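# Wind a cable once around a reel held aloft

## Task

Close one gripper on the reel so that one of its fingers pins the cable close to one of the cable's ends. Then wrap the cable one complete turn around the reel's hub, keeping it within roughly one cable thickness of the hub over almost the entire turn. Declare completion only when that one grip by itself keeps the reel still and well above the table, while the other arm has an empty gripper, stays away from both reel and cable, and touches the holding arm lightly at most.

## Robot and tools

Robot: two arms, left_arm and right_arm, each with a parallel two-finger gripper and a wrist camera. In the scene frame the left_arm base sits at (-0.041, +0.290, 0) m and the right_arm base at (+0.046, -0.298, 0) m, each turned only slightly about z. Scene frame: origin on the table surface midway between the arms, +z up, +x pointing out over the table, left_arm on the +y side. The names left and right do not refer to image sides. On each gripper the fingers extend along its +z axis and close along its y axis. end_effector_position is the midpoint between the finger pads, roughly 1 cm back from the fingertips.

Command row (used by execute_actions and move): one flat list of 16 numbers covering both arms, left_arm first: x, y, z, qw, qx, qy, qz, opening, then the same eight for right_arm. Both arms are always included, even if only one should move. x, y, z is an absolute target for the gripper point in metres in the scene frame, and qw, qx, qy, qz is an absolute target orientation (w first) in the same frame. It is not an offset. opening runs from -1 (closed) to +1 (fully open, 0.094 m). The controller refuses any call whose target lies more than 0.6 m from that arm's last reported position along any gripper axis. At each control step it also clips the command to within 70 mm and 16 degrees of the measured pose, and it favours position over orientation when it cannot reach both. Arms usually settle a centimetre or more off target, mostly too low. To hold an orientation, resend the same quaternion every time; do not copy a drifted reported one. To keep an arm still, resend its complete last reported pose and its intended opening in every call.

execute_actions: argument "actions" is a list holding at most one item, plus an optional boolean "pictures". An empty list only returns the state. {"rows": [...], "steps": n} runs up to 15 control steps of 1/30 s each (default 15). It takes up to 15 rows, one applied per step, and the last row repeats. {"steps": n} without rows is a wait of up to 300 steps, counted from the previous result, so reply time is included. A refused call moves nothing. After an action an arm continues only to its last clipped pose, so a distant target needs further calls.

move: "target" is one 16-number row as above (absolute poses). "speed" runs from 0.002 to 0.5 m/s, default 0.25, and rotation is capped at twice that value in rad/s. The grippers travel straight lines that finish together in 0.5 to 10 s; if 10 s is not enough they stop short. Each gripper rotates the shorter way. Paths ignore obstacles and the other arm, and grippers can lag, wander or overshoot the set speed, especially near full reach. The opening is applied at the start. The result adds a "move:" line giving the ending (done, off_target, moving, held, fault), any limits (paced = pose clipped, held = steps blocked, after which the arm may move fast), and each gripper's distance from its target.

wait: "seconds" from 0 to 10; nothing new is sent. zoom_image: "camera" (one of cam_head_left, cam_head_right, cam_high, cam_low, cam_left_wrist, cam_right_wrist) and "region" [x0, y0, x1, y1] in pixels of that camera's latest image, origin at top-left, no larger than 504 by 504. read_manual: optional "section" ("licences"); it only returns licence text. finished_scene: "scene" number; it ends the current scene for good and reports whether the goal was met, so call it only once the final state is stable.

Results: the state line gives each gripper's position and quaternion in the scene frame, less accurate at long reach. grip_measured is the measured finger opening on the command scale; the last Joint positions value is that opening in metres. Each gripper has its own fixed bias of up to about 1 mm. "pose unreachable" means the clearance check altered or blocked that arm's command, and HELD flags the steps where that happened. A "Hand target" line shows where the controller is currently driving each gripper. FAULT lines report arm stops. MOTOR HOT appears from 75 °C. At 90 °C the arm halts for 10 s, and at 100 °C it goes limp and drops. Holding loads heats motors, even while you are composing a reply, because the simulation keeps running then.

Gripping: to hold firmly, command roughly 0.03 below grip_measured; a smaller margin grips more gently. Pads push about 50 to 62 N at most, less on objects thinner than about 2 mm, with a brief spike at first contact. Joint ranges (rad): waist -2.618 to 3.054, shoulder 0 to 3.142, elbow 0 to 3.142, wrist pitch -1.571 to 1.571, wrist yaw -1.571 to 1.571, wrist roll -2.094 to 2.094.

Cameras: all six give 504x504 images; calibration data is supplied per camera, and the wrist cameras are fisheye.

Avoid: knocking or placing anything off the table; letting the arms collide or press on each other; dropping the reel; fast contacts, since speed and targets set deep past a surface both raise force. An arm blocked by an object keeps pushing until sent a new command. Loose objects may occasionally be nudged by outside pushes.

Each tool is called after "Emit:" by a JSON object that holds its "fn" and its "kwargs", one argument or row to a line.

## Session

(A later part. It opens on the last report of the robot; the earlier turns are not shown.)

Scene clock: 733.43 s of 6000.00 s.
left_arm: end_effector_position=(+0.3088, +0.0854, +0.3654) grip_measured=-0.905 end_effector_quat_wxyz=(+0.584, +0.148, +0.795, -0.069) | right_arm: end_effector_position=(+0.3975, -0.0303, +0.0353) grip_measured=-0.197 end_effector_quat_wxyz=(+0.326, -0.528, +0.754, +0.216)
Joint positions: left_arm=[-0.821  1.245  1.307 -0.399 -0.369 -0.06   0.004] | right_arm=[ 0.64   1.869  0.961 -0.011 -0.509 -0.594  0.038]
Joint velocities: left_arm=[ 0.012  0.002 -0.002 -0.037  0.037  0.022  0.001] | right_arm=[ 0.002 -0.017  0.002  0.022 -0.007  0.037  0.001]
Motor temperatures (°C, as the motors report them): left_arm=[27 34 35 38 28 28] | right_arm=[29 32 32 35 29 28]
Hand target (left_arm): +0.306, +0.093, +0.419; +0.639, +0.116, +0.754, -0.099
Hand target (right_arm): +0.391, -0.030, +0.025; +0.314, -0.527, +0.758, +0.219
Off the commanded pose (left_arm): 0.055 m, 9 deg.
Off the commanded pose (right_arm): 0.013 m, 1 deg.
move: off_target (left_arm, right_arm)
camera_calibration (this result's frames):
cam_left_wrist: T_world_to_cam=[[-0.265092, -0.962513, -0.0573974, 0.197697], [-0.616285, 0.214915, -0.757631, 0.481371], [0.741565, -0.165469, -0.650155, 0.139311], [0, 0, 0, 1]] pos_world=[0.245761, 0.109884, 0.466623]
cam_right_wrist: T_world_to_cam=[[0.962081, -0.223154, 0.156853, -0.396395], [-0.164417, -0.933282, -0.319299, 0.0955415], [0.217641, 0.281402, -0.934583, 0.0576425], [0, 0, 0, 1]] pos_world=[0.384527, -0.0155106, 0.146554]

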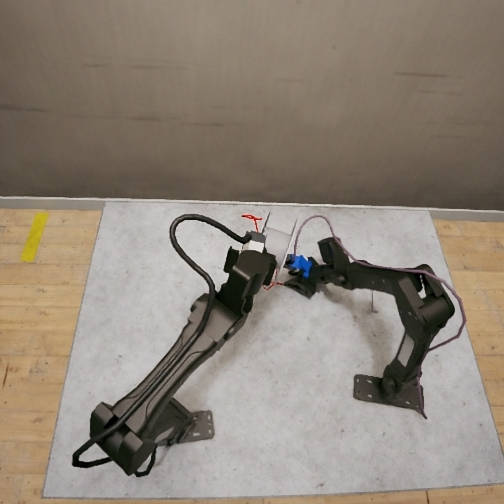

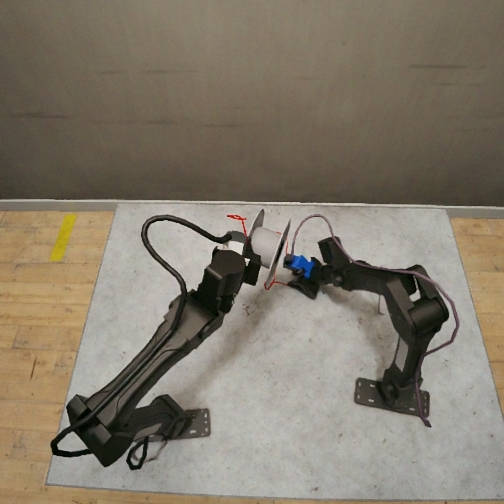

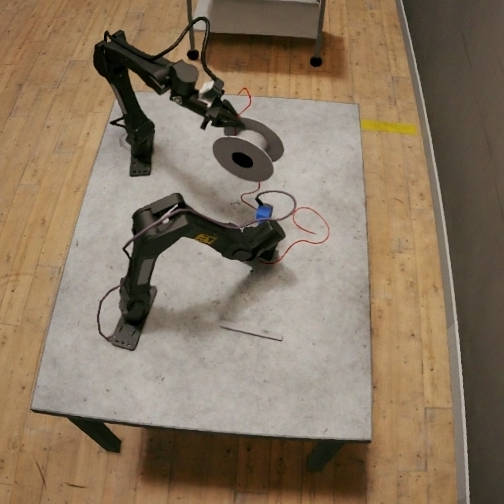

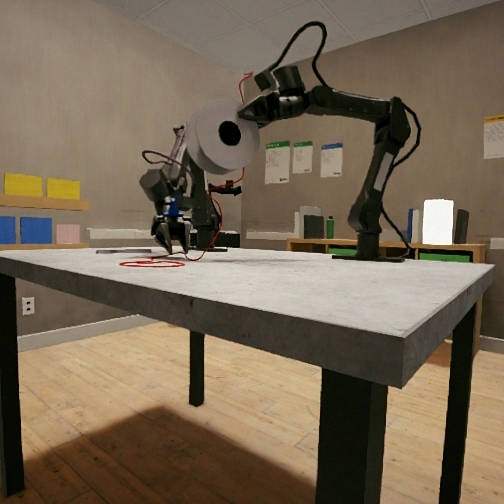

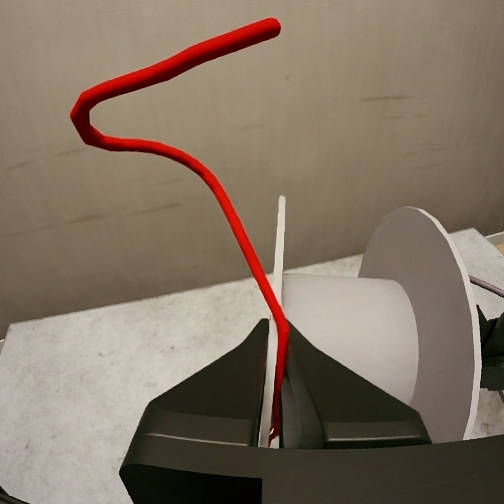

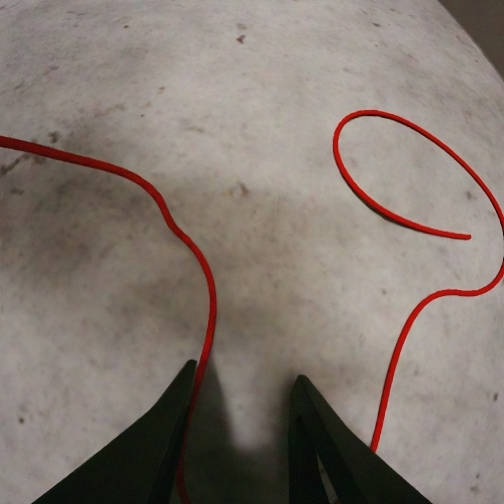

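Emit:
{"fn": "move", "kwargs": {
  "target": [0.31,0.088,0.39,0.61,0.13,0.78,-0.085,-0.99,0.374,-0.027,0.03,0.314,-0.527,0.758,0.218,-0.2],
  "speed": 0.05
}}

Emit:
{"fn": "move", "kwargs": {
  "target": [0.31,0.088,0.39,0.61,0.13,0.78,-0.085,-0.99,0.376,-0.022,0.01,0.314,-0.527,0.758,0.218,-0.2],
  "speed": 0.04
}}

Emit:
{"fn": "move", "kwargs": {
  "target": [0.31,0.088,0.39,0.61,0.13,0.78,-0.085,-0.99,0.376,-0.022,0.014,0.314,-0.527,0.758,0.218,-0.995]
}}

Scene clock: 737.73 s of 6000.00 s.
left_arm: end_effector_position=(+0.3062, +0.0872, +0.3567) grip_measured=-0.905 end_effector_quat_wxyz=(+0.570, +0.155, +0.805, -0.062) | right_arm: end_effector_position=(+0.3790, -0.0281, +0.0272) grip_measured=-0.197 end_effector_quat_wxyz=(+0.313, -0.527, +0.759, +0.218)
Joint positions: left_arm=[-0.821  1.245  1.307 -0.438 -0.367 -0.059  0.004] | right_arm=[ 0.67   1.847  0.907  0.004 -0.492 -0.568  0.038]
Joint velocities: left_arm=[-0.007  0.002  0.007 -0.066  0.007  0.037 -0.   ] | right_arm=[-0.022  0.027 -0.017 -0.007  0.037 -0.022 -0.001]
Motor temperatures (°C, as the motors report them): left_arm=[27 34 35 39 28 28] | right_arm=[29 32 32 35 29 28]
Hand target (left_arm): +0.308, +0.089, +0.390; +0.608, +0.130, +0.778, -0.085
Hand target (right_arm): +0.374, -0.027, +0.030; +0.314, -0.527, +0.758, +0.219
Off the commanded pose (left_arm): 0.034 m, 7 deg.
Off the commanded pose (right_arm): 0.006 m, 0 deg.
move: off_target (left_arm)
camera_calibration (this result's frames):
cam_left_wrist: T_world_to_cam=[[-0.269163, -0.960257, -0.0738709, 0.205117], [-0.638437, 0.23533, -0.732815, 0.468898], [0.721075, -0.150085, -0.676406, 0.150152], [0, 0, 0, 1]] pos_world=[0.246301, 0.109155, 0.460332]
cam_right_wrist: T_world_to_cam=[[0.966283, -0.219757, 0.13418, -0.377794], [-0.171166, -0.937541, -0.302853, 0.0939487], [0.192353, 0.269675, -0.943544, 0.0630293], [0, 0, 0, 1]] pos_world=[0.369013, -0.0119398, 0.138616]

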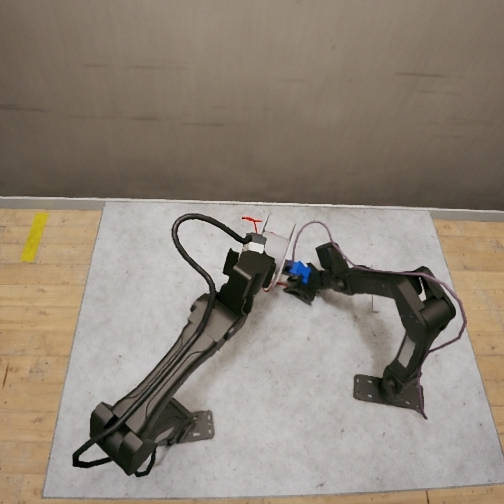

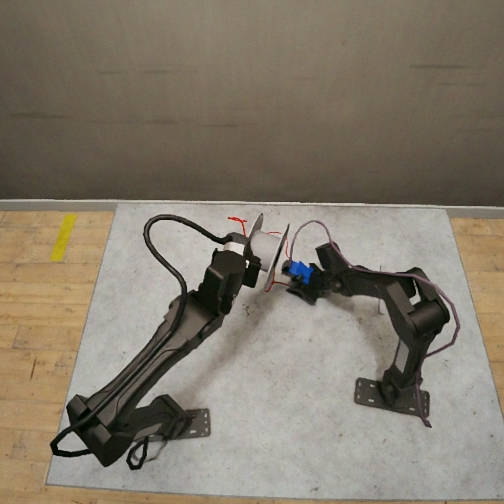

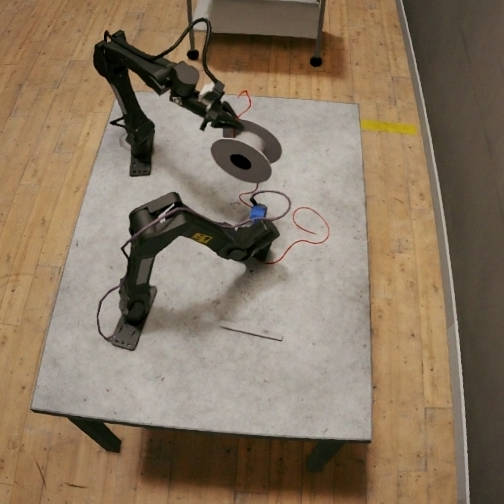

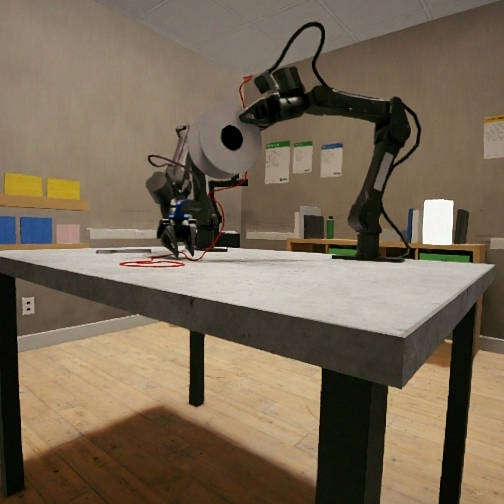

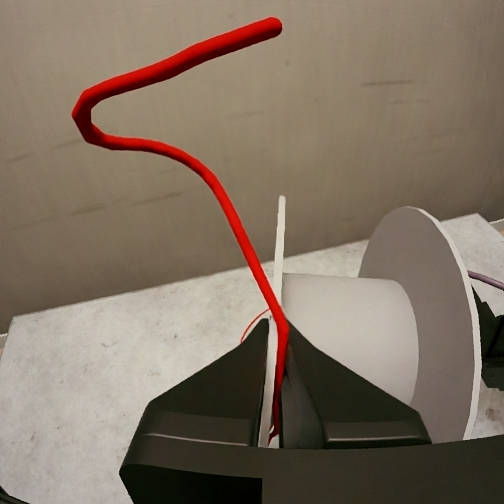

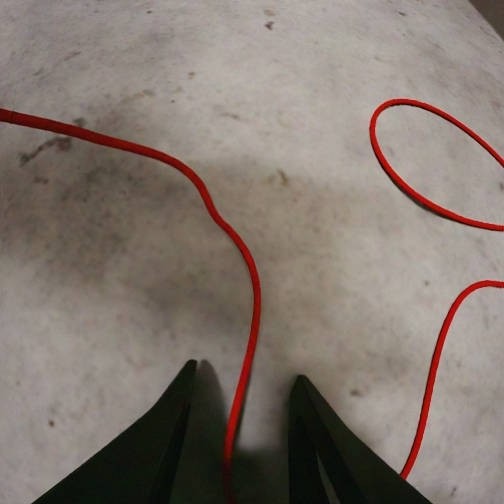

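Scene clock: 739.47 s of 6000.00 s.
left_arm: end_effector_position=(+0.3055, +0.0875, +0.3546) grip_measured=-0.905 end_effector_quat_wxyz=(+0.566, +0.158, +0.807, -0.060) | right_arm: end_effector_position=(+0.3852, -0.0218, +0.0233) grip_measured=-0.197 end_effector_quat_wxyz=(+0.331, -0.527, +0.753, +0.215)
Joint positions: left_arm=[-0.821  1.245  1.307 -0.447 -0.366 -0.057  0.004] | right_arm=[ 0.68   1.875  0.897  0.087 -0.483 -0.557  0.038]
Joint velocities: left_arm=[-0.012  0.002 -0.007 -0.037  0.007  0.051 -0.   ] | right_arm=[-0.017 -0.002 -0.012 -0.051 -0.051 -0.11   0.001]
Motor temperatures (°C, as the motors report them): left_arm=[27 34 35 39 28 28] | right_arm=[29 32 32 35 29 28]
Hand target (left_arm): +0.308, +0.090, +0.390; +0.608, +0.131, +0.778, -0.085
Hand target (right_arm): +0.376, -0.022, +0.010; +0.314, -0.527, +0.759, +0.218
Off the commanded pose (left_arm): 0.036 m, 7 deg.
Off the commanded pose (right_arm): 0.016 m, 2 deg.
move: off_target (left_arm, right_arm)
camera_calibration (this result's frames):
cam_left_wrist: T_world_to_cam=[[-0.271218, -0.959303, -0.0786062, 0.207316], [-0.643095, 0.241369, -0.726753, 0.465631], [0.71615, -0.146557, -0.682386, 0.152637], [0, 0, 0, 1]] pos_world=[0.246361, 0.10886, 0.458853]
cam_right_wrist: T_world_to_cam=[[0.960382, -0.22506, 0.16436, -0.380407], [-0.162677, -0.931588, -0.325086, 0.0971736], [0.22628, 0.285469, -0.931292, 0.0434538], [0, 0, 0, 1]] pos_world=[0.371311, -0.00749331, 0.134582]

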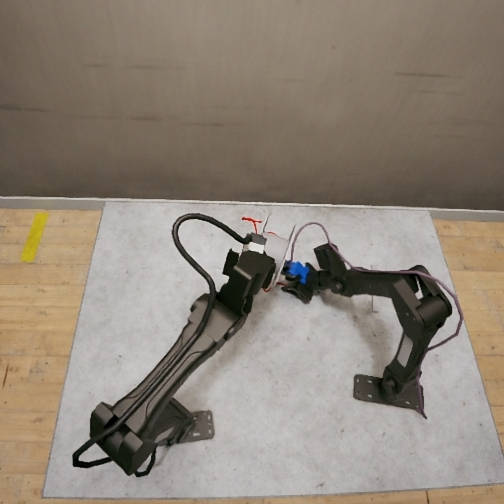

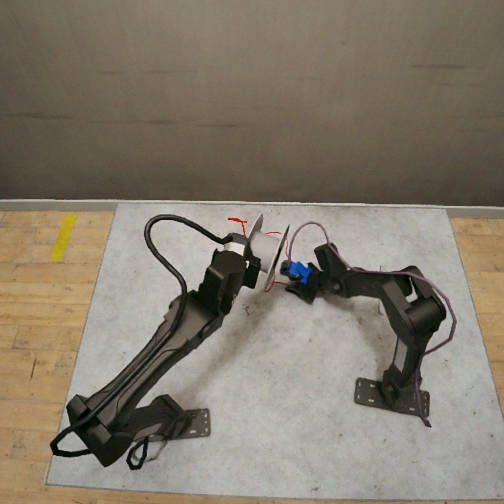

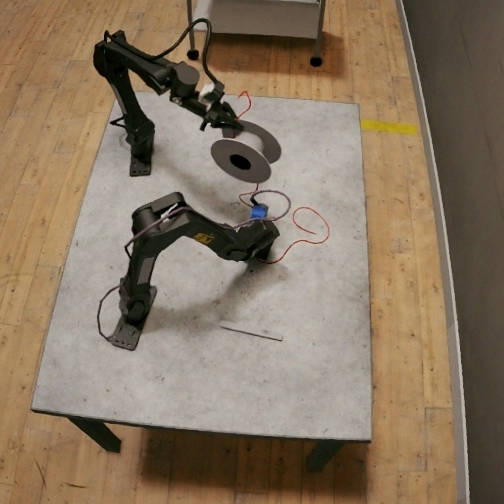

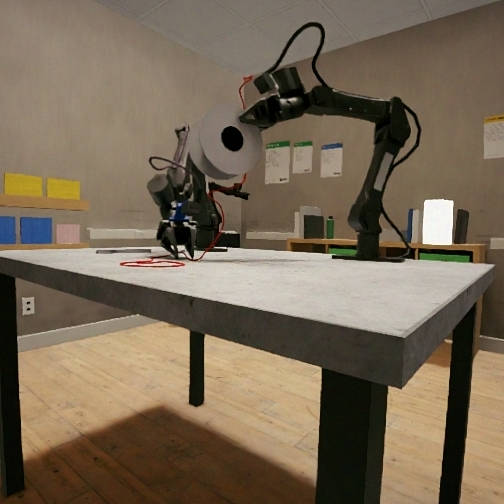

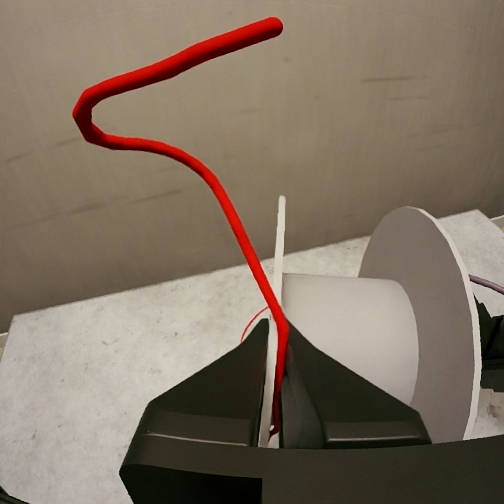

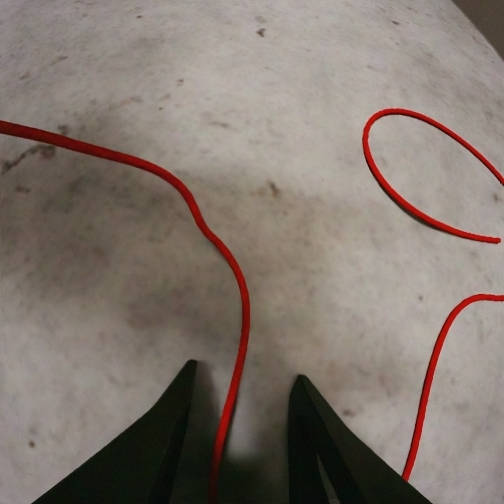

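Scene clock: 740.27 s of 6000.00 s.
left_arm: end_effector_position=(+0.3054, +0.0873, +0.3545) grip_measured=-0.905 end_effector_quat_wxyz=(+0.566, +0.159, +0.807, -0.060) | right_arm: end_effector_position=(+0.3852, -0.0218, +0.0233) grip_measured=-0.966 end_effector_quat_wxyz=(+0.331, -0.527, +0.753, +0.215)
Joint positions: left_arm=[-0.821  1.245  1.307 -0.448 -0.365 -0.056  0.004] | right_arm=[ 0.68   1.875  0.897  0.087 -0.483 -0.557  0.002]
Joint velocities: left_arm=[ 0.002  0.002  0.002 -0.095  0.022  0.051 -0.001] | right_arm=[ 0.007 -0.022 -0.007 -0.022 -0.022 -0.037 -0.001]
Motor temperatures (°C, as the motors report them): left_arm=[27 34 35 39 28 28] | right_arm=[29 32 32 35 29 28]
Hand target (left_arm): +0.308, +0.089, +0.390; +0.608, +0.131, +0.778, -0.085
Hand target (right_arm): +0.376, -0.022, +0.014; +0.314, -0.528, +0.758, +0.218
Off the commanded pose (left_arm): 0.036 m, 7 deg.
Off the commanded pose (right_arm): 0.013 m, 2 deg.
move: off_target (left_arm, right_arm)
camera_calibration (this result's frames):
cam_left_wrist: T_world_to_cam=[[-0.27252, -0.958895, -0.0790784, 0.20765], [-0.643033, 0.242655, -0.72638, 0.465266], [0.71571, -0.147103, -0.682729, 0.152909], [0, 0, 0, 1]] pos_world=[0.246331, 0.108709, 0.458775]
cam_right_wrist: T_world_to_cam=[[0.960382, -0.22506, 0.16436, -0.380407], [-0.162677, -0.931588, -0.325086, 0.0971736], [0.22628, 0.285469, -0.931292, 0.0434538], [0, 0, 0, 1]] pos_world=[0.371311, -0.00749331, 0.134582]

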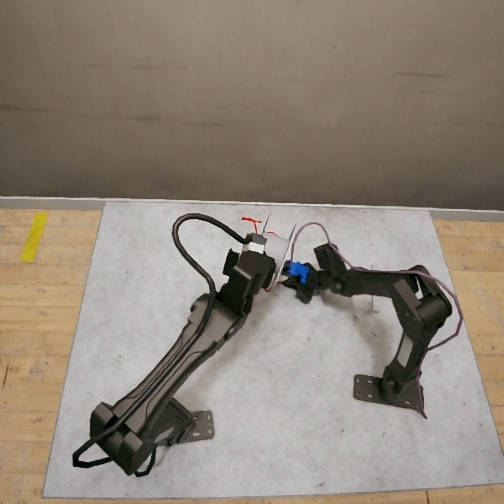

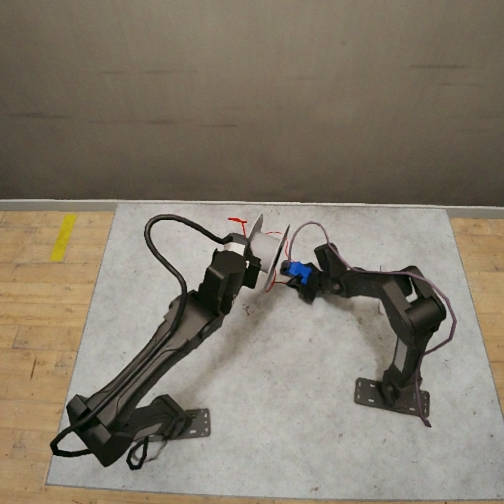

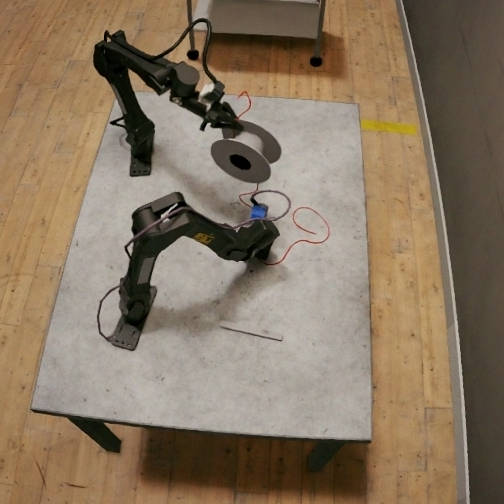

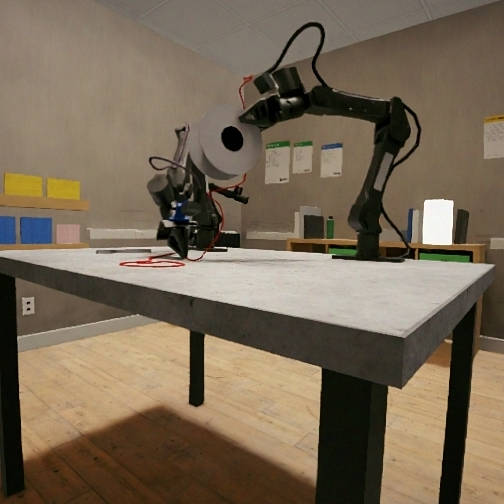

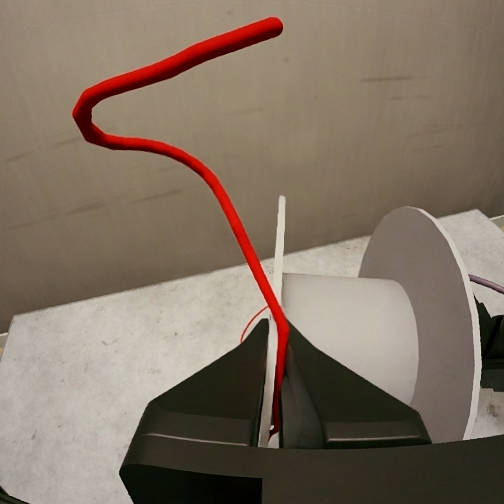

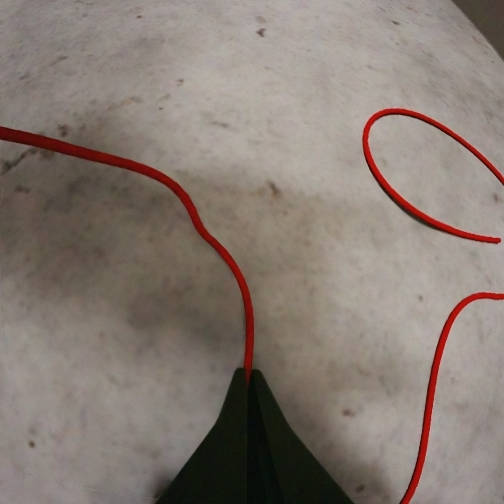

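Emit:
{"fn": "move", "kwargs": {
  "target": [0.23,0.11,0.33,0.61,0.13,0.78,-0.085,-0.99,0.5,0.0,0.12,0.41,-0.494,0.71,0.285,-0.995],
  "speed": 0.08
}}

Emit:
{"fn": "move", "kwargs": {
  "target": [0.23,0.11,0.3,0.61,0.13,0.78,-0.085,-0.99,0.52,0.01,0.27,0.41,-0.494,0.71,0.285,-0.995],
  "speed": 0.08
}}

Scene clock: 746.50 s of 6000.00 s.
left_arm: end_effector_position=(+0.2304, +0.1114, +0.3044) grip_measured=-0.905 end_effector_quat_wxyz=(+0.573, +0.159, +0.802, -0.057) | right_arm: end_effector_position=(+0.4965, -0.0000, +0.1245) grip_measured=-0.966 end_effector_quat_wxyz=(+0.421, -0.499, +0.708, +0.271)
Joint positions: left_arm=[-1.     0.926  0.937 -0.415 -0.537 -0.119  0.004] | right_arm=[ 0.563  2.022  1.385 -0.06  -0.681 -0.526  0.002]
Joint velocities: left_arm=[-0.007  0.017  0.022  0.022 -0.066 -0.066  0.001] | right_arm=[-0.007 -0.017 -0.007  0.007  0.007 -0.007 -0.   ]
Motor temperatures (°C, as the motors report them): left_arm=[27 34 34 40 28 28] | right_arm=[29 33 32 35 29 28]
Hand target (left_arm): +0.229, +0.112, +0.330; +0.607, +0.131, +0.779, -0.085
Hand target (right_arm): +0.498, -0.001, +0.122; +0.412, -0.494, +0.712, +0.283
Off the commanded pose (left_arm): 0.026 m, 7 deg.
Off the commanded pose (right_arm): 0.006 m, 2 deg.
move: off_target (left_arm)
camera_calibration (this result's frames):
cam_left_wrist: T_world_to_cam=[[-0.269675, -0.959025, -0.0868702, 0.208067], [-0.63125, 0.244186, -0.736136, 0.374892], [0.727185, -0.143681, -0.671236, 0.169433], [0, 0, 0, 1]] pos_world=[0.169552, 0.132343, 0.407775]
cam_right_wrist: T_world_to_cam=[[0.944067, -0.262151, 0.200036, -0.495329], [-0.119814, -0.837861, -0.532572, 0.172995], [0.307216, 0.478817, -0.822407, 0.0525784], [0, 0, 0, 1]] pos_world=[0.472198, -0.0100802, 0.234457]

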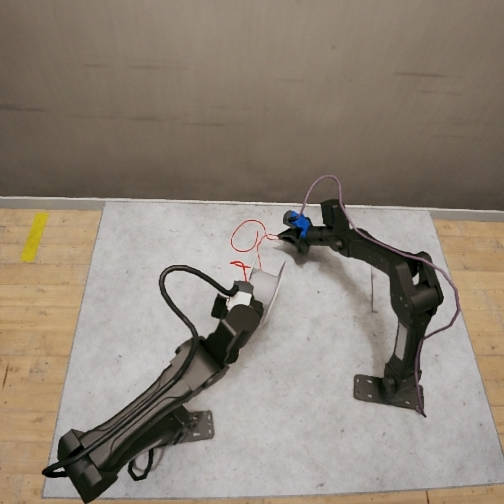

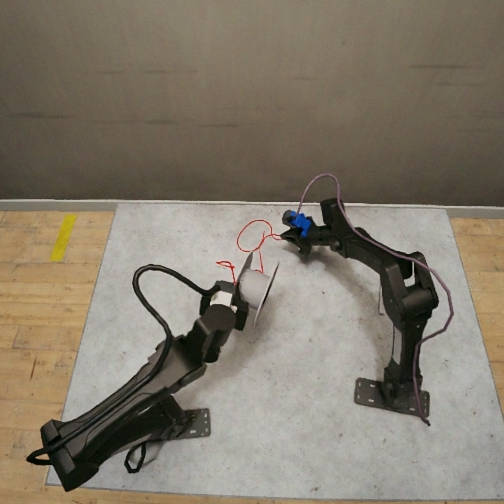

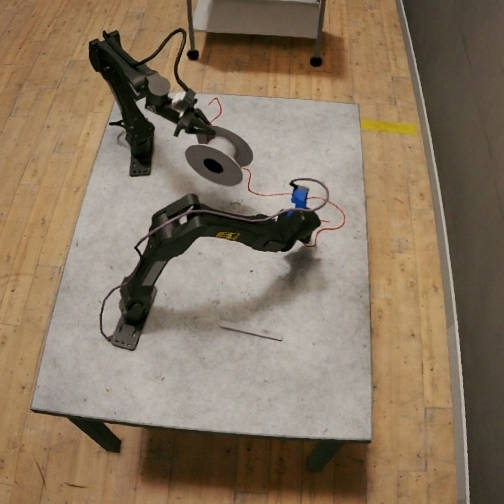

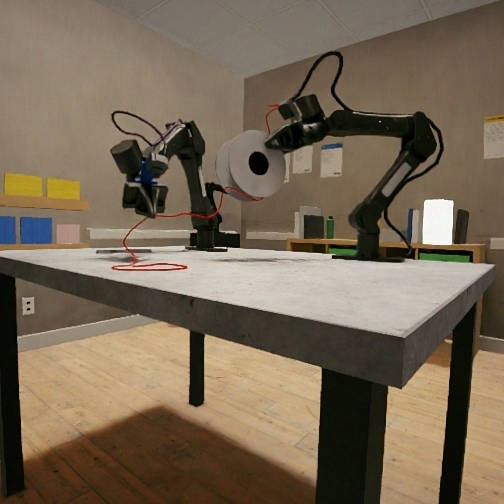

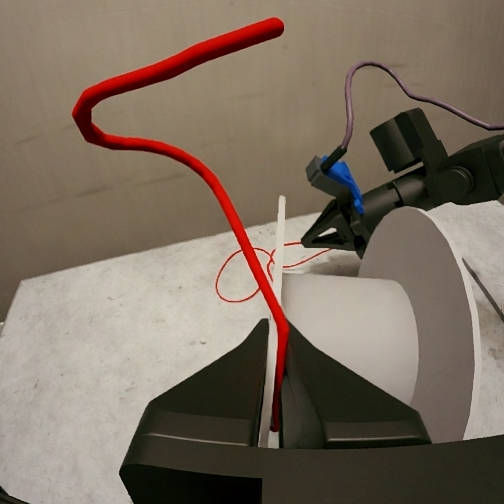

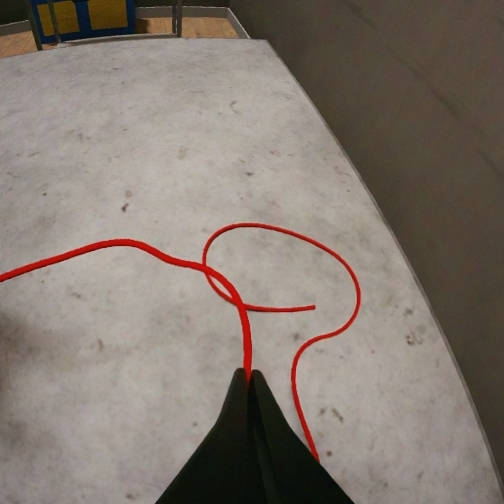

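Scene clock: 749.03 s of 6000.00 s.
left_arm: end_effector_position=(+0.2301, +0.1106, +0.2743) grip_measured=-0.905 end_effector_quat_wxyz=(+0.574, +0.159, +0.802, -0.058) | right_arm: end_effector_position=(+0.5177, +0.0089, +0.2691) grip_measured=-0.966 end_effector_quat_wxyz=(+0.416, -0.495, +0.711, +0.276)
Joint positions: left_arm=[-1.006  0.902  0.805 -0.305 -0.542 -0.122  0.004] | right_arm=[ 0.563  2.067  2.04  -0.678 -0.685 -0.516  0.002]
Joint velocities: left_arm=[-0.002  0.002 -0.007  0.007  0.022 -0.007  0.001] | right_arm=[-0.002 -0.017 -0.002 -0.037 -0.081 -0.007  0.   ]
Motor temperatures (°C, as the motors report them): left_arm=[27 34 34 40 28 28] | right_arm=[29 33 32 35 29 28]
Hand target (left_arm): +0.229, +0.111, +0.300; +0.607, +0.130, +0.779, -0.085
Hand target (right_arm): +0.518, +0.009, +0.270; +0.411, -0.494, +0.711, +0.285
Off the commanded pose (left_arm): 0.026 m, 7 deg.
Off the commanded pose (right_arm): 0.003 m, 1 deg.
move: off_target (left_arm)
camera_calibration (this result's frames):
cam_left_wrist: T_world_to_cam=[[-0.268717, -0.95943, -0.0853553, 0.204005], [-0.629999, 0.242097, -0.737896, 0.353117], [0.728623, -0.144512, -0.669496, 0.148659], [0, 0, 0, 1]] pos_world=[0.168967, 0.131723, 0.377503]
cam_right_wrist: T_world_to_cam=[[0.946756, -0.264344, 0.183779, -0.538907], [-0.13003, -0.836159, -0.532851, 0.265365], [0.294524, 0.480583, -0.826012, 0.168232], [0, 0, 0, 1]] pos_world=[0.49517, -0.00141864, 0.379401]

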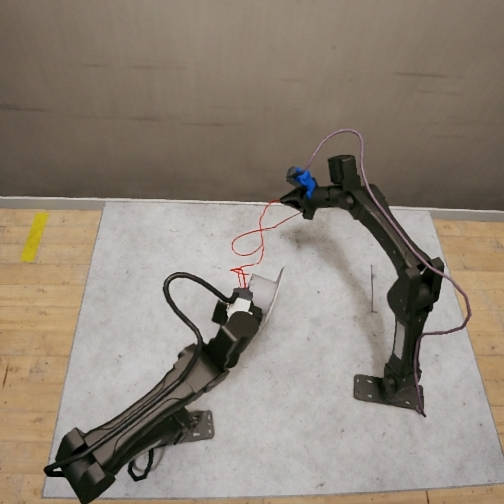

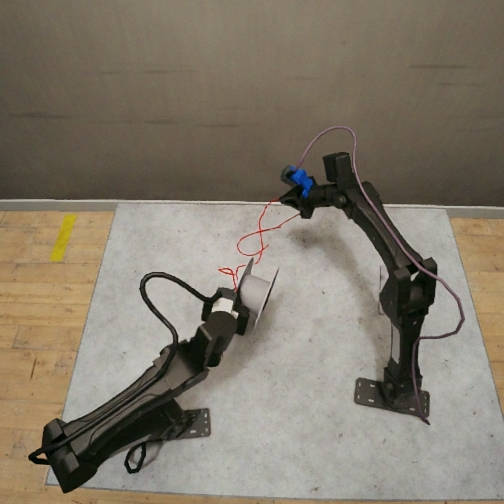

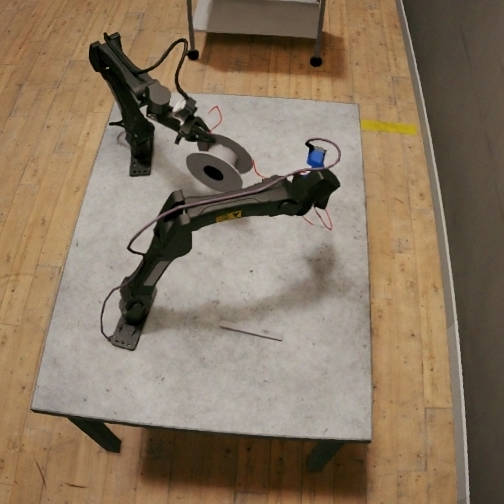

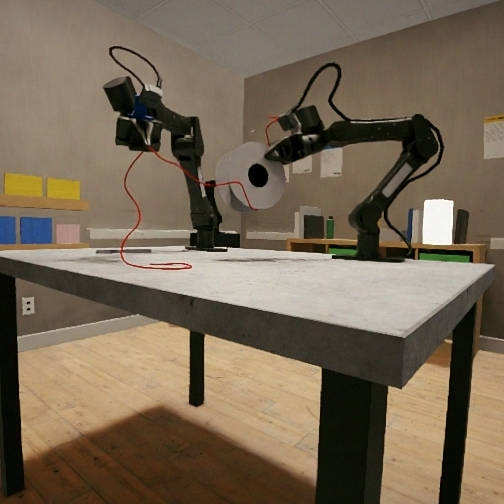

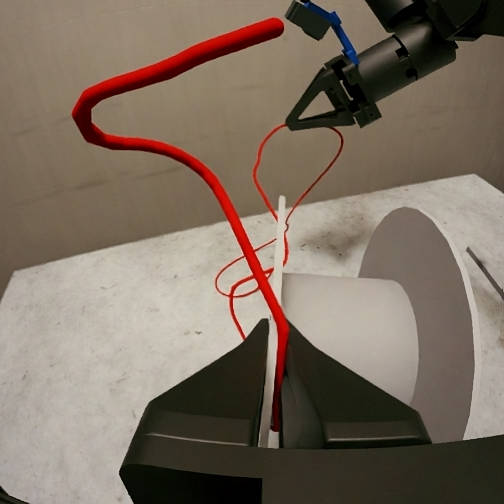

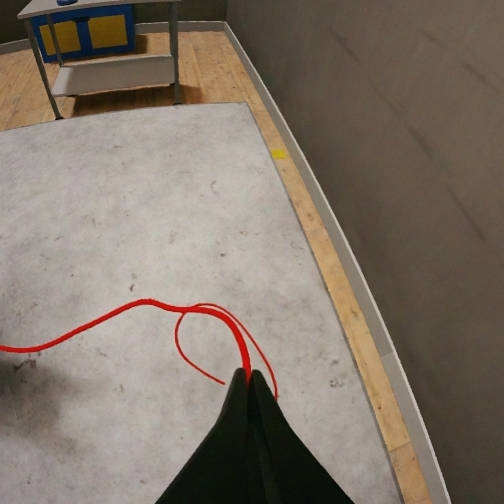

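Cable escaped outside the +y flange. Lower, shift -y and tauten.

Emit:
{"fn": "move", "kwargs": {
  "target": [0.22,0.16,0.37,0.61,0.13,0.78,-0.085,-0.99,0.5,-0.07,0.1,0.41,-0.494,0.71,0.285,-0.995],
  "speed": 0.07
}}

Emit:
{"fn": "move", "kwargs": {
  "target": [0.2,0.15,0.34,0.61,0.13,0.78,-0.085,-0.99,0.54,-0.04,0.2,0.41,-0.494,0.71,0.285,-0.995],
  "speed": 0.05
}}

Scene clock: 755.40 s of 6000.00 s.
left_arm: end_effector_position=(+0.2217, +0.1555, +0.3293) grip_measured=-0.905 end_effector_quat_wxyz=(+0.565, +0.156, +0.808, -0.062) | right_arm: end_effector_position=(+0.5057, -0.0670, +0.1068) grip_measured=-0.966 end_effector_quat_wxyz=(+0.415, -0.497, +0.712, +0.274)
Joint positions: left_arm=[-0.828  0.822  1.021 -0.588 -0.371 -0.067  0.004] | right_arm=[ 0.402  2.025  1.343 -0.13  -0.797 -0.672  0.002]
Joint velocities: left_arm=[-0.012  0.007  0.002 -0.051 -0.051  0.037 -0.   ] | right_arm=[-0.007 -0.017  0.012  0.081 -0.066 -0.037 -0.   ]
Motor temperatures (°C, as the motors report them): left_arm=[27 33 34 41 28 28] | right_arm=[29 34 32 35 29 28]
Hand target (left_arm): +0.219, +0.162, +0.370; +0.609, +0.130, +0.778, -0.085
Hand target (right_arm): +0.503, -0.069, +0.099; +0.409, -0.496, +0.712, +0.283
Off the commanded pose (left_arm): 0.041 m, 7 deg.
Off the commanded pose (right_arm): 0.009 m, 1 deg.
move: off_target (left_arm)
camera_calibration (this result's frames):
cam_left_wrist: T_world_to_cam=[[-0.269916, -0.960157, -0.0724122, 0.245667], [-0.647044, 0.236559, -0.724827, 0.377851], [0.713078, -0.148788, -0.685114, 0.207293], [0, 0, 0, 1]] pos_world=[0.16298, 0.177338, 0.433685]
cam_right_wrist: T_world_to_cam=[[0.946587, -0.263192, 0.186286, -0.51794], [-0.129617, -0.839574, -0.527555, 0.112829], [0.295249, 0.475231, -0.828844, 0.0737444], [0, 0, 0, 1]] pos_world=[0.483127, -0.0766355, 0.217131]

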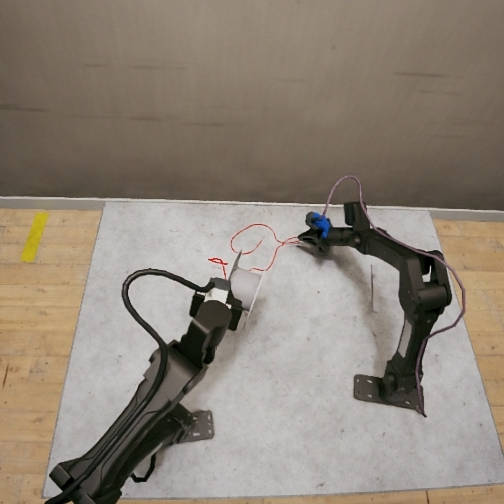

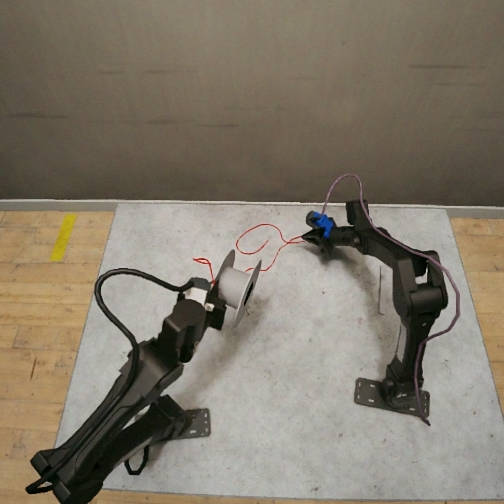

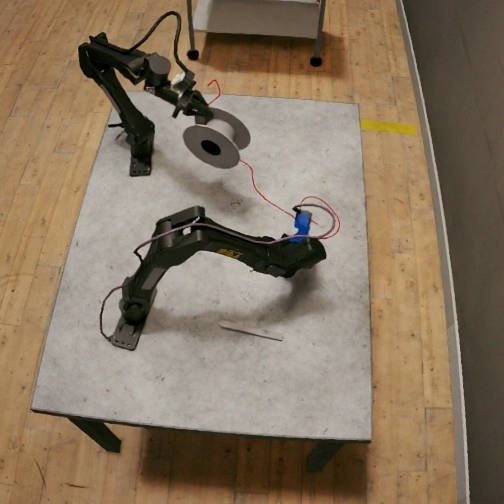

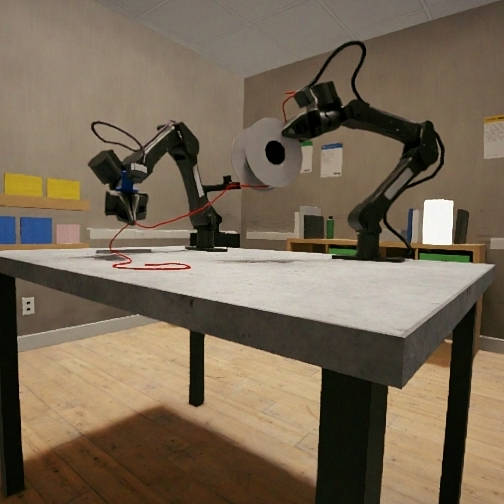

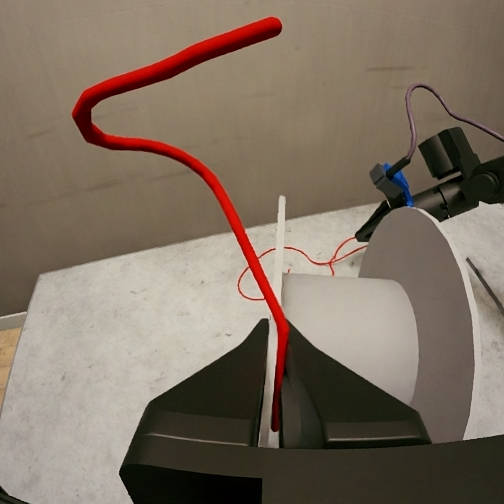

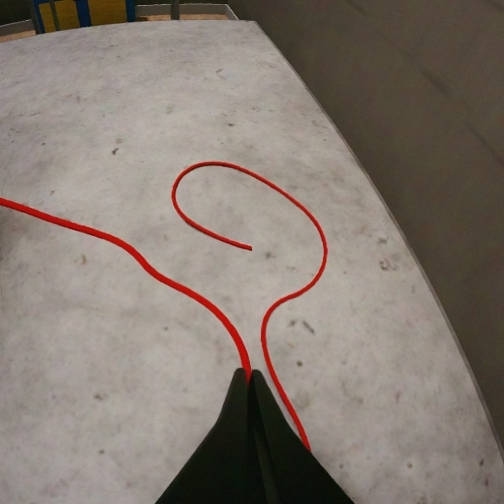

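Scene clock: 757.97 s of 6000.00 s.
left_arm: end_effector_position=(+0.1998, +0.1499, +0.3168) grip_measured=-0.905 end_effector_quat_wxyz=(+0.574, +0.158, +0.801, -0.059) | right_arm: end_effector_position=(+0.5385, -0.0451, +0.2061) grip_measured=-0.966 end_effector_quat_wxyz=(+0.422, -0.495, +0.706, +0.280)
Joint positions: left_arm=[-0.988  0.75   0.939 -0.586 -0.525 -0.115  0.004] | right_arm=[ 0.43   2.068  1.792 -0.493 -0.795 -0.631  0.002]
Joint velocities: left_arm=[-0.017 -0.007 -0.007  0.007 -0.139 -0.007 -0.   ] | right_arm=[-0.002 -0.002 -0.002  0.022 -0.051 -0.022 -0.001]
Motor temperatures (°C, as the motors report them): left_arm=[27 33 34 41 28 28] | right_arm=[29 34 33 35 29 28]
Hand target (left_arm): +0.199, +0.151, +0.340; +0.607, +0.131, +0.779, -0.085
Hand target (right_arm): +0.538, -0.040, +0.201; +0.411, -0.494, +0.711, +0.286
Off the commanded pose (left_arm): 0.023 m, 6 deg.
Off the commanded pose (right_arm): 0.008 m, 2 deg.
move: off_target (left_arm)
camera_calibration (this result's frames):
cam_left_wrist: T_world_to_cam=[[-0.269218, -0.959488, -0.0830946, 0.236612], [-0.629493, 0.24061, -0.738814, 0.356292], [0.728876, -0.146594, -0.668767, 0.204802], [0, 0, 0, 1]] pos_world=[0.138708, 0.171322, 0.419859]
cam_right_wrist: T_world_to_cam=[[0.946292, -0.262085, 0.189322, -0.56213], [-0.120232, -0.828834, -0.546424, 0.187137], [0.300126, 0.494314, -0.81583, 0.131474], [0, 0, 0, 1]] pos_world=[0.514981, -0.0572096, 0.31594]

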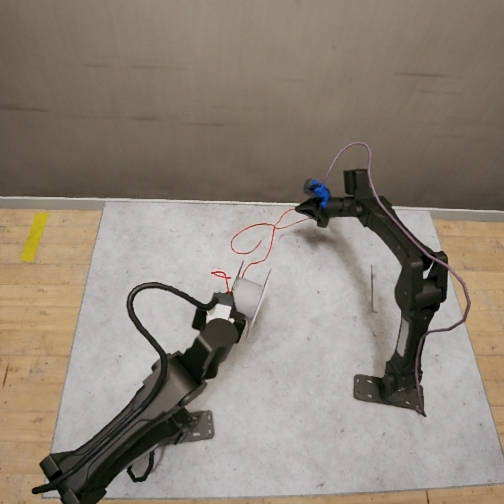

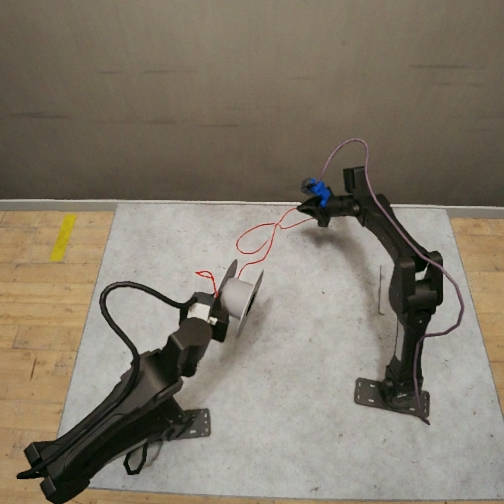

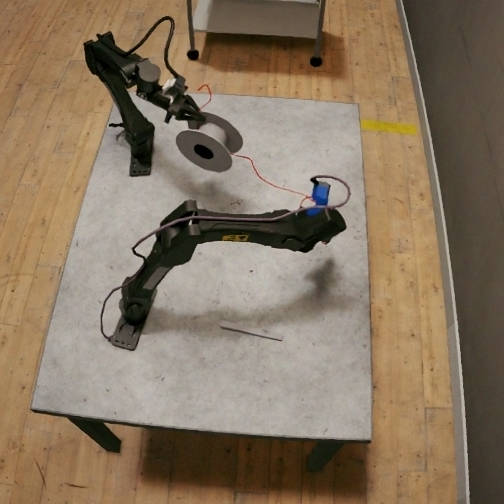

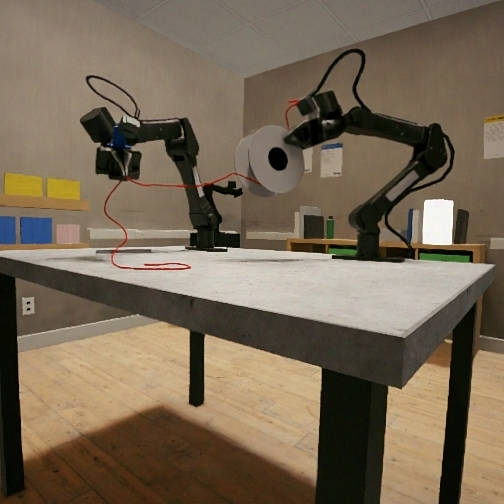

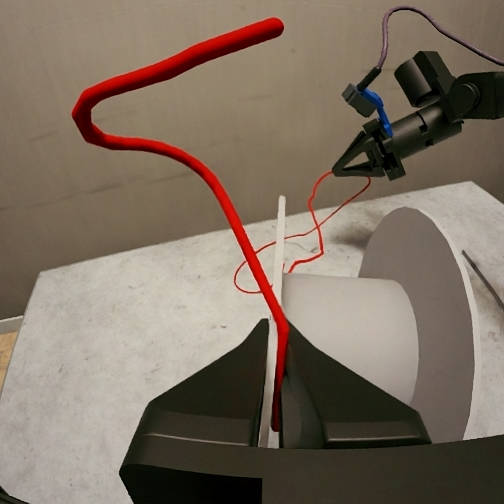

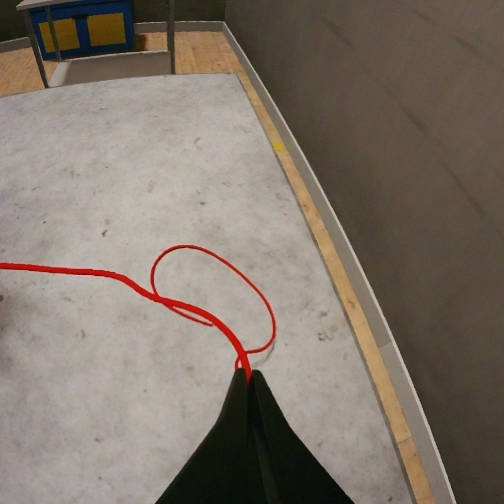

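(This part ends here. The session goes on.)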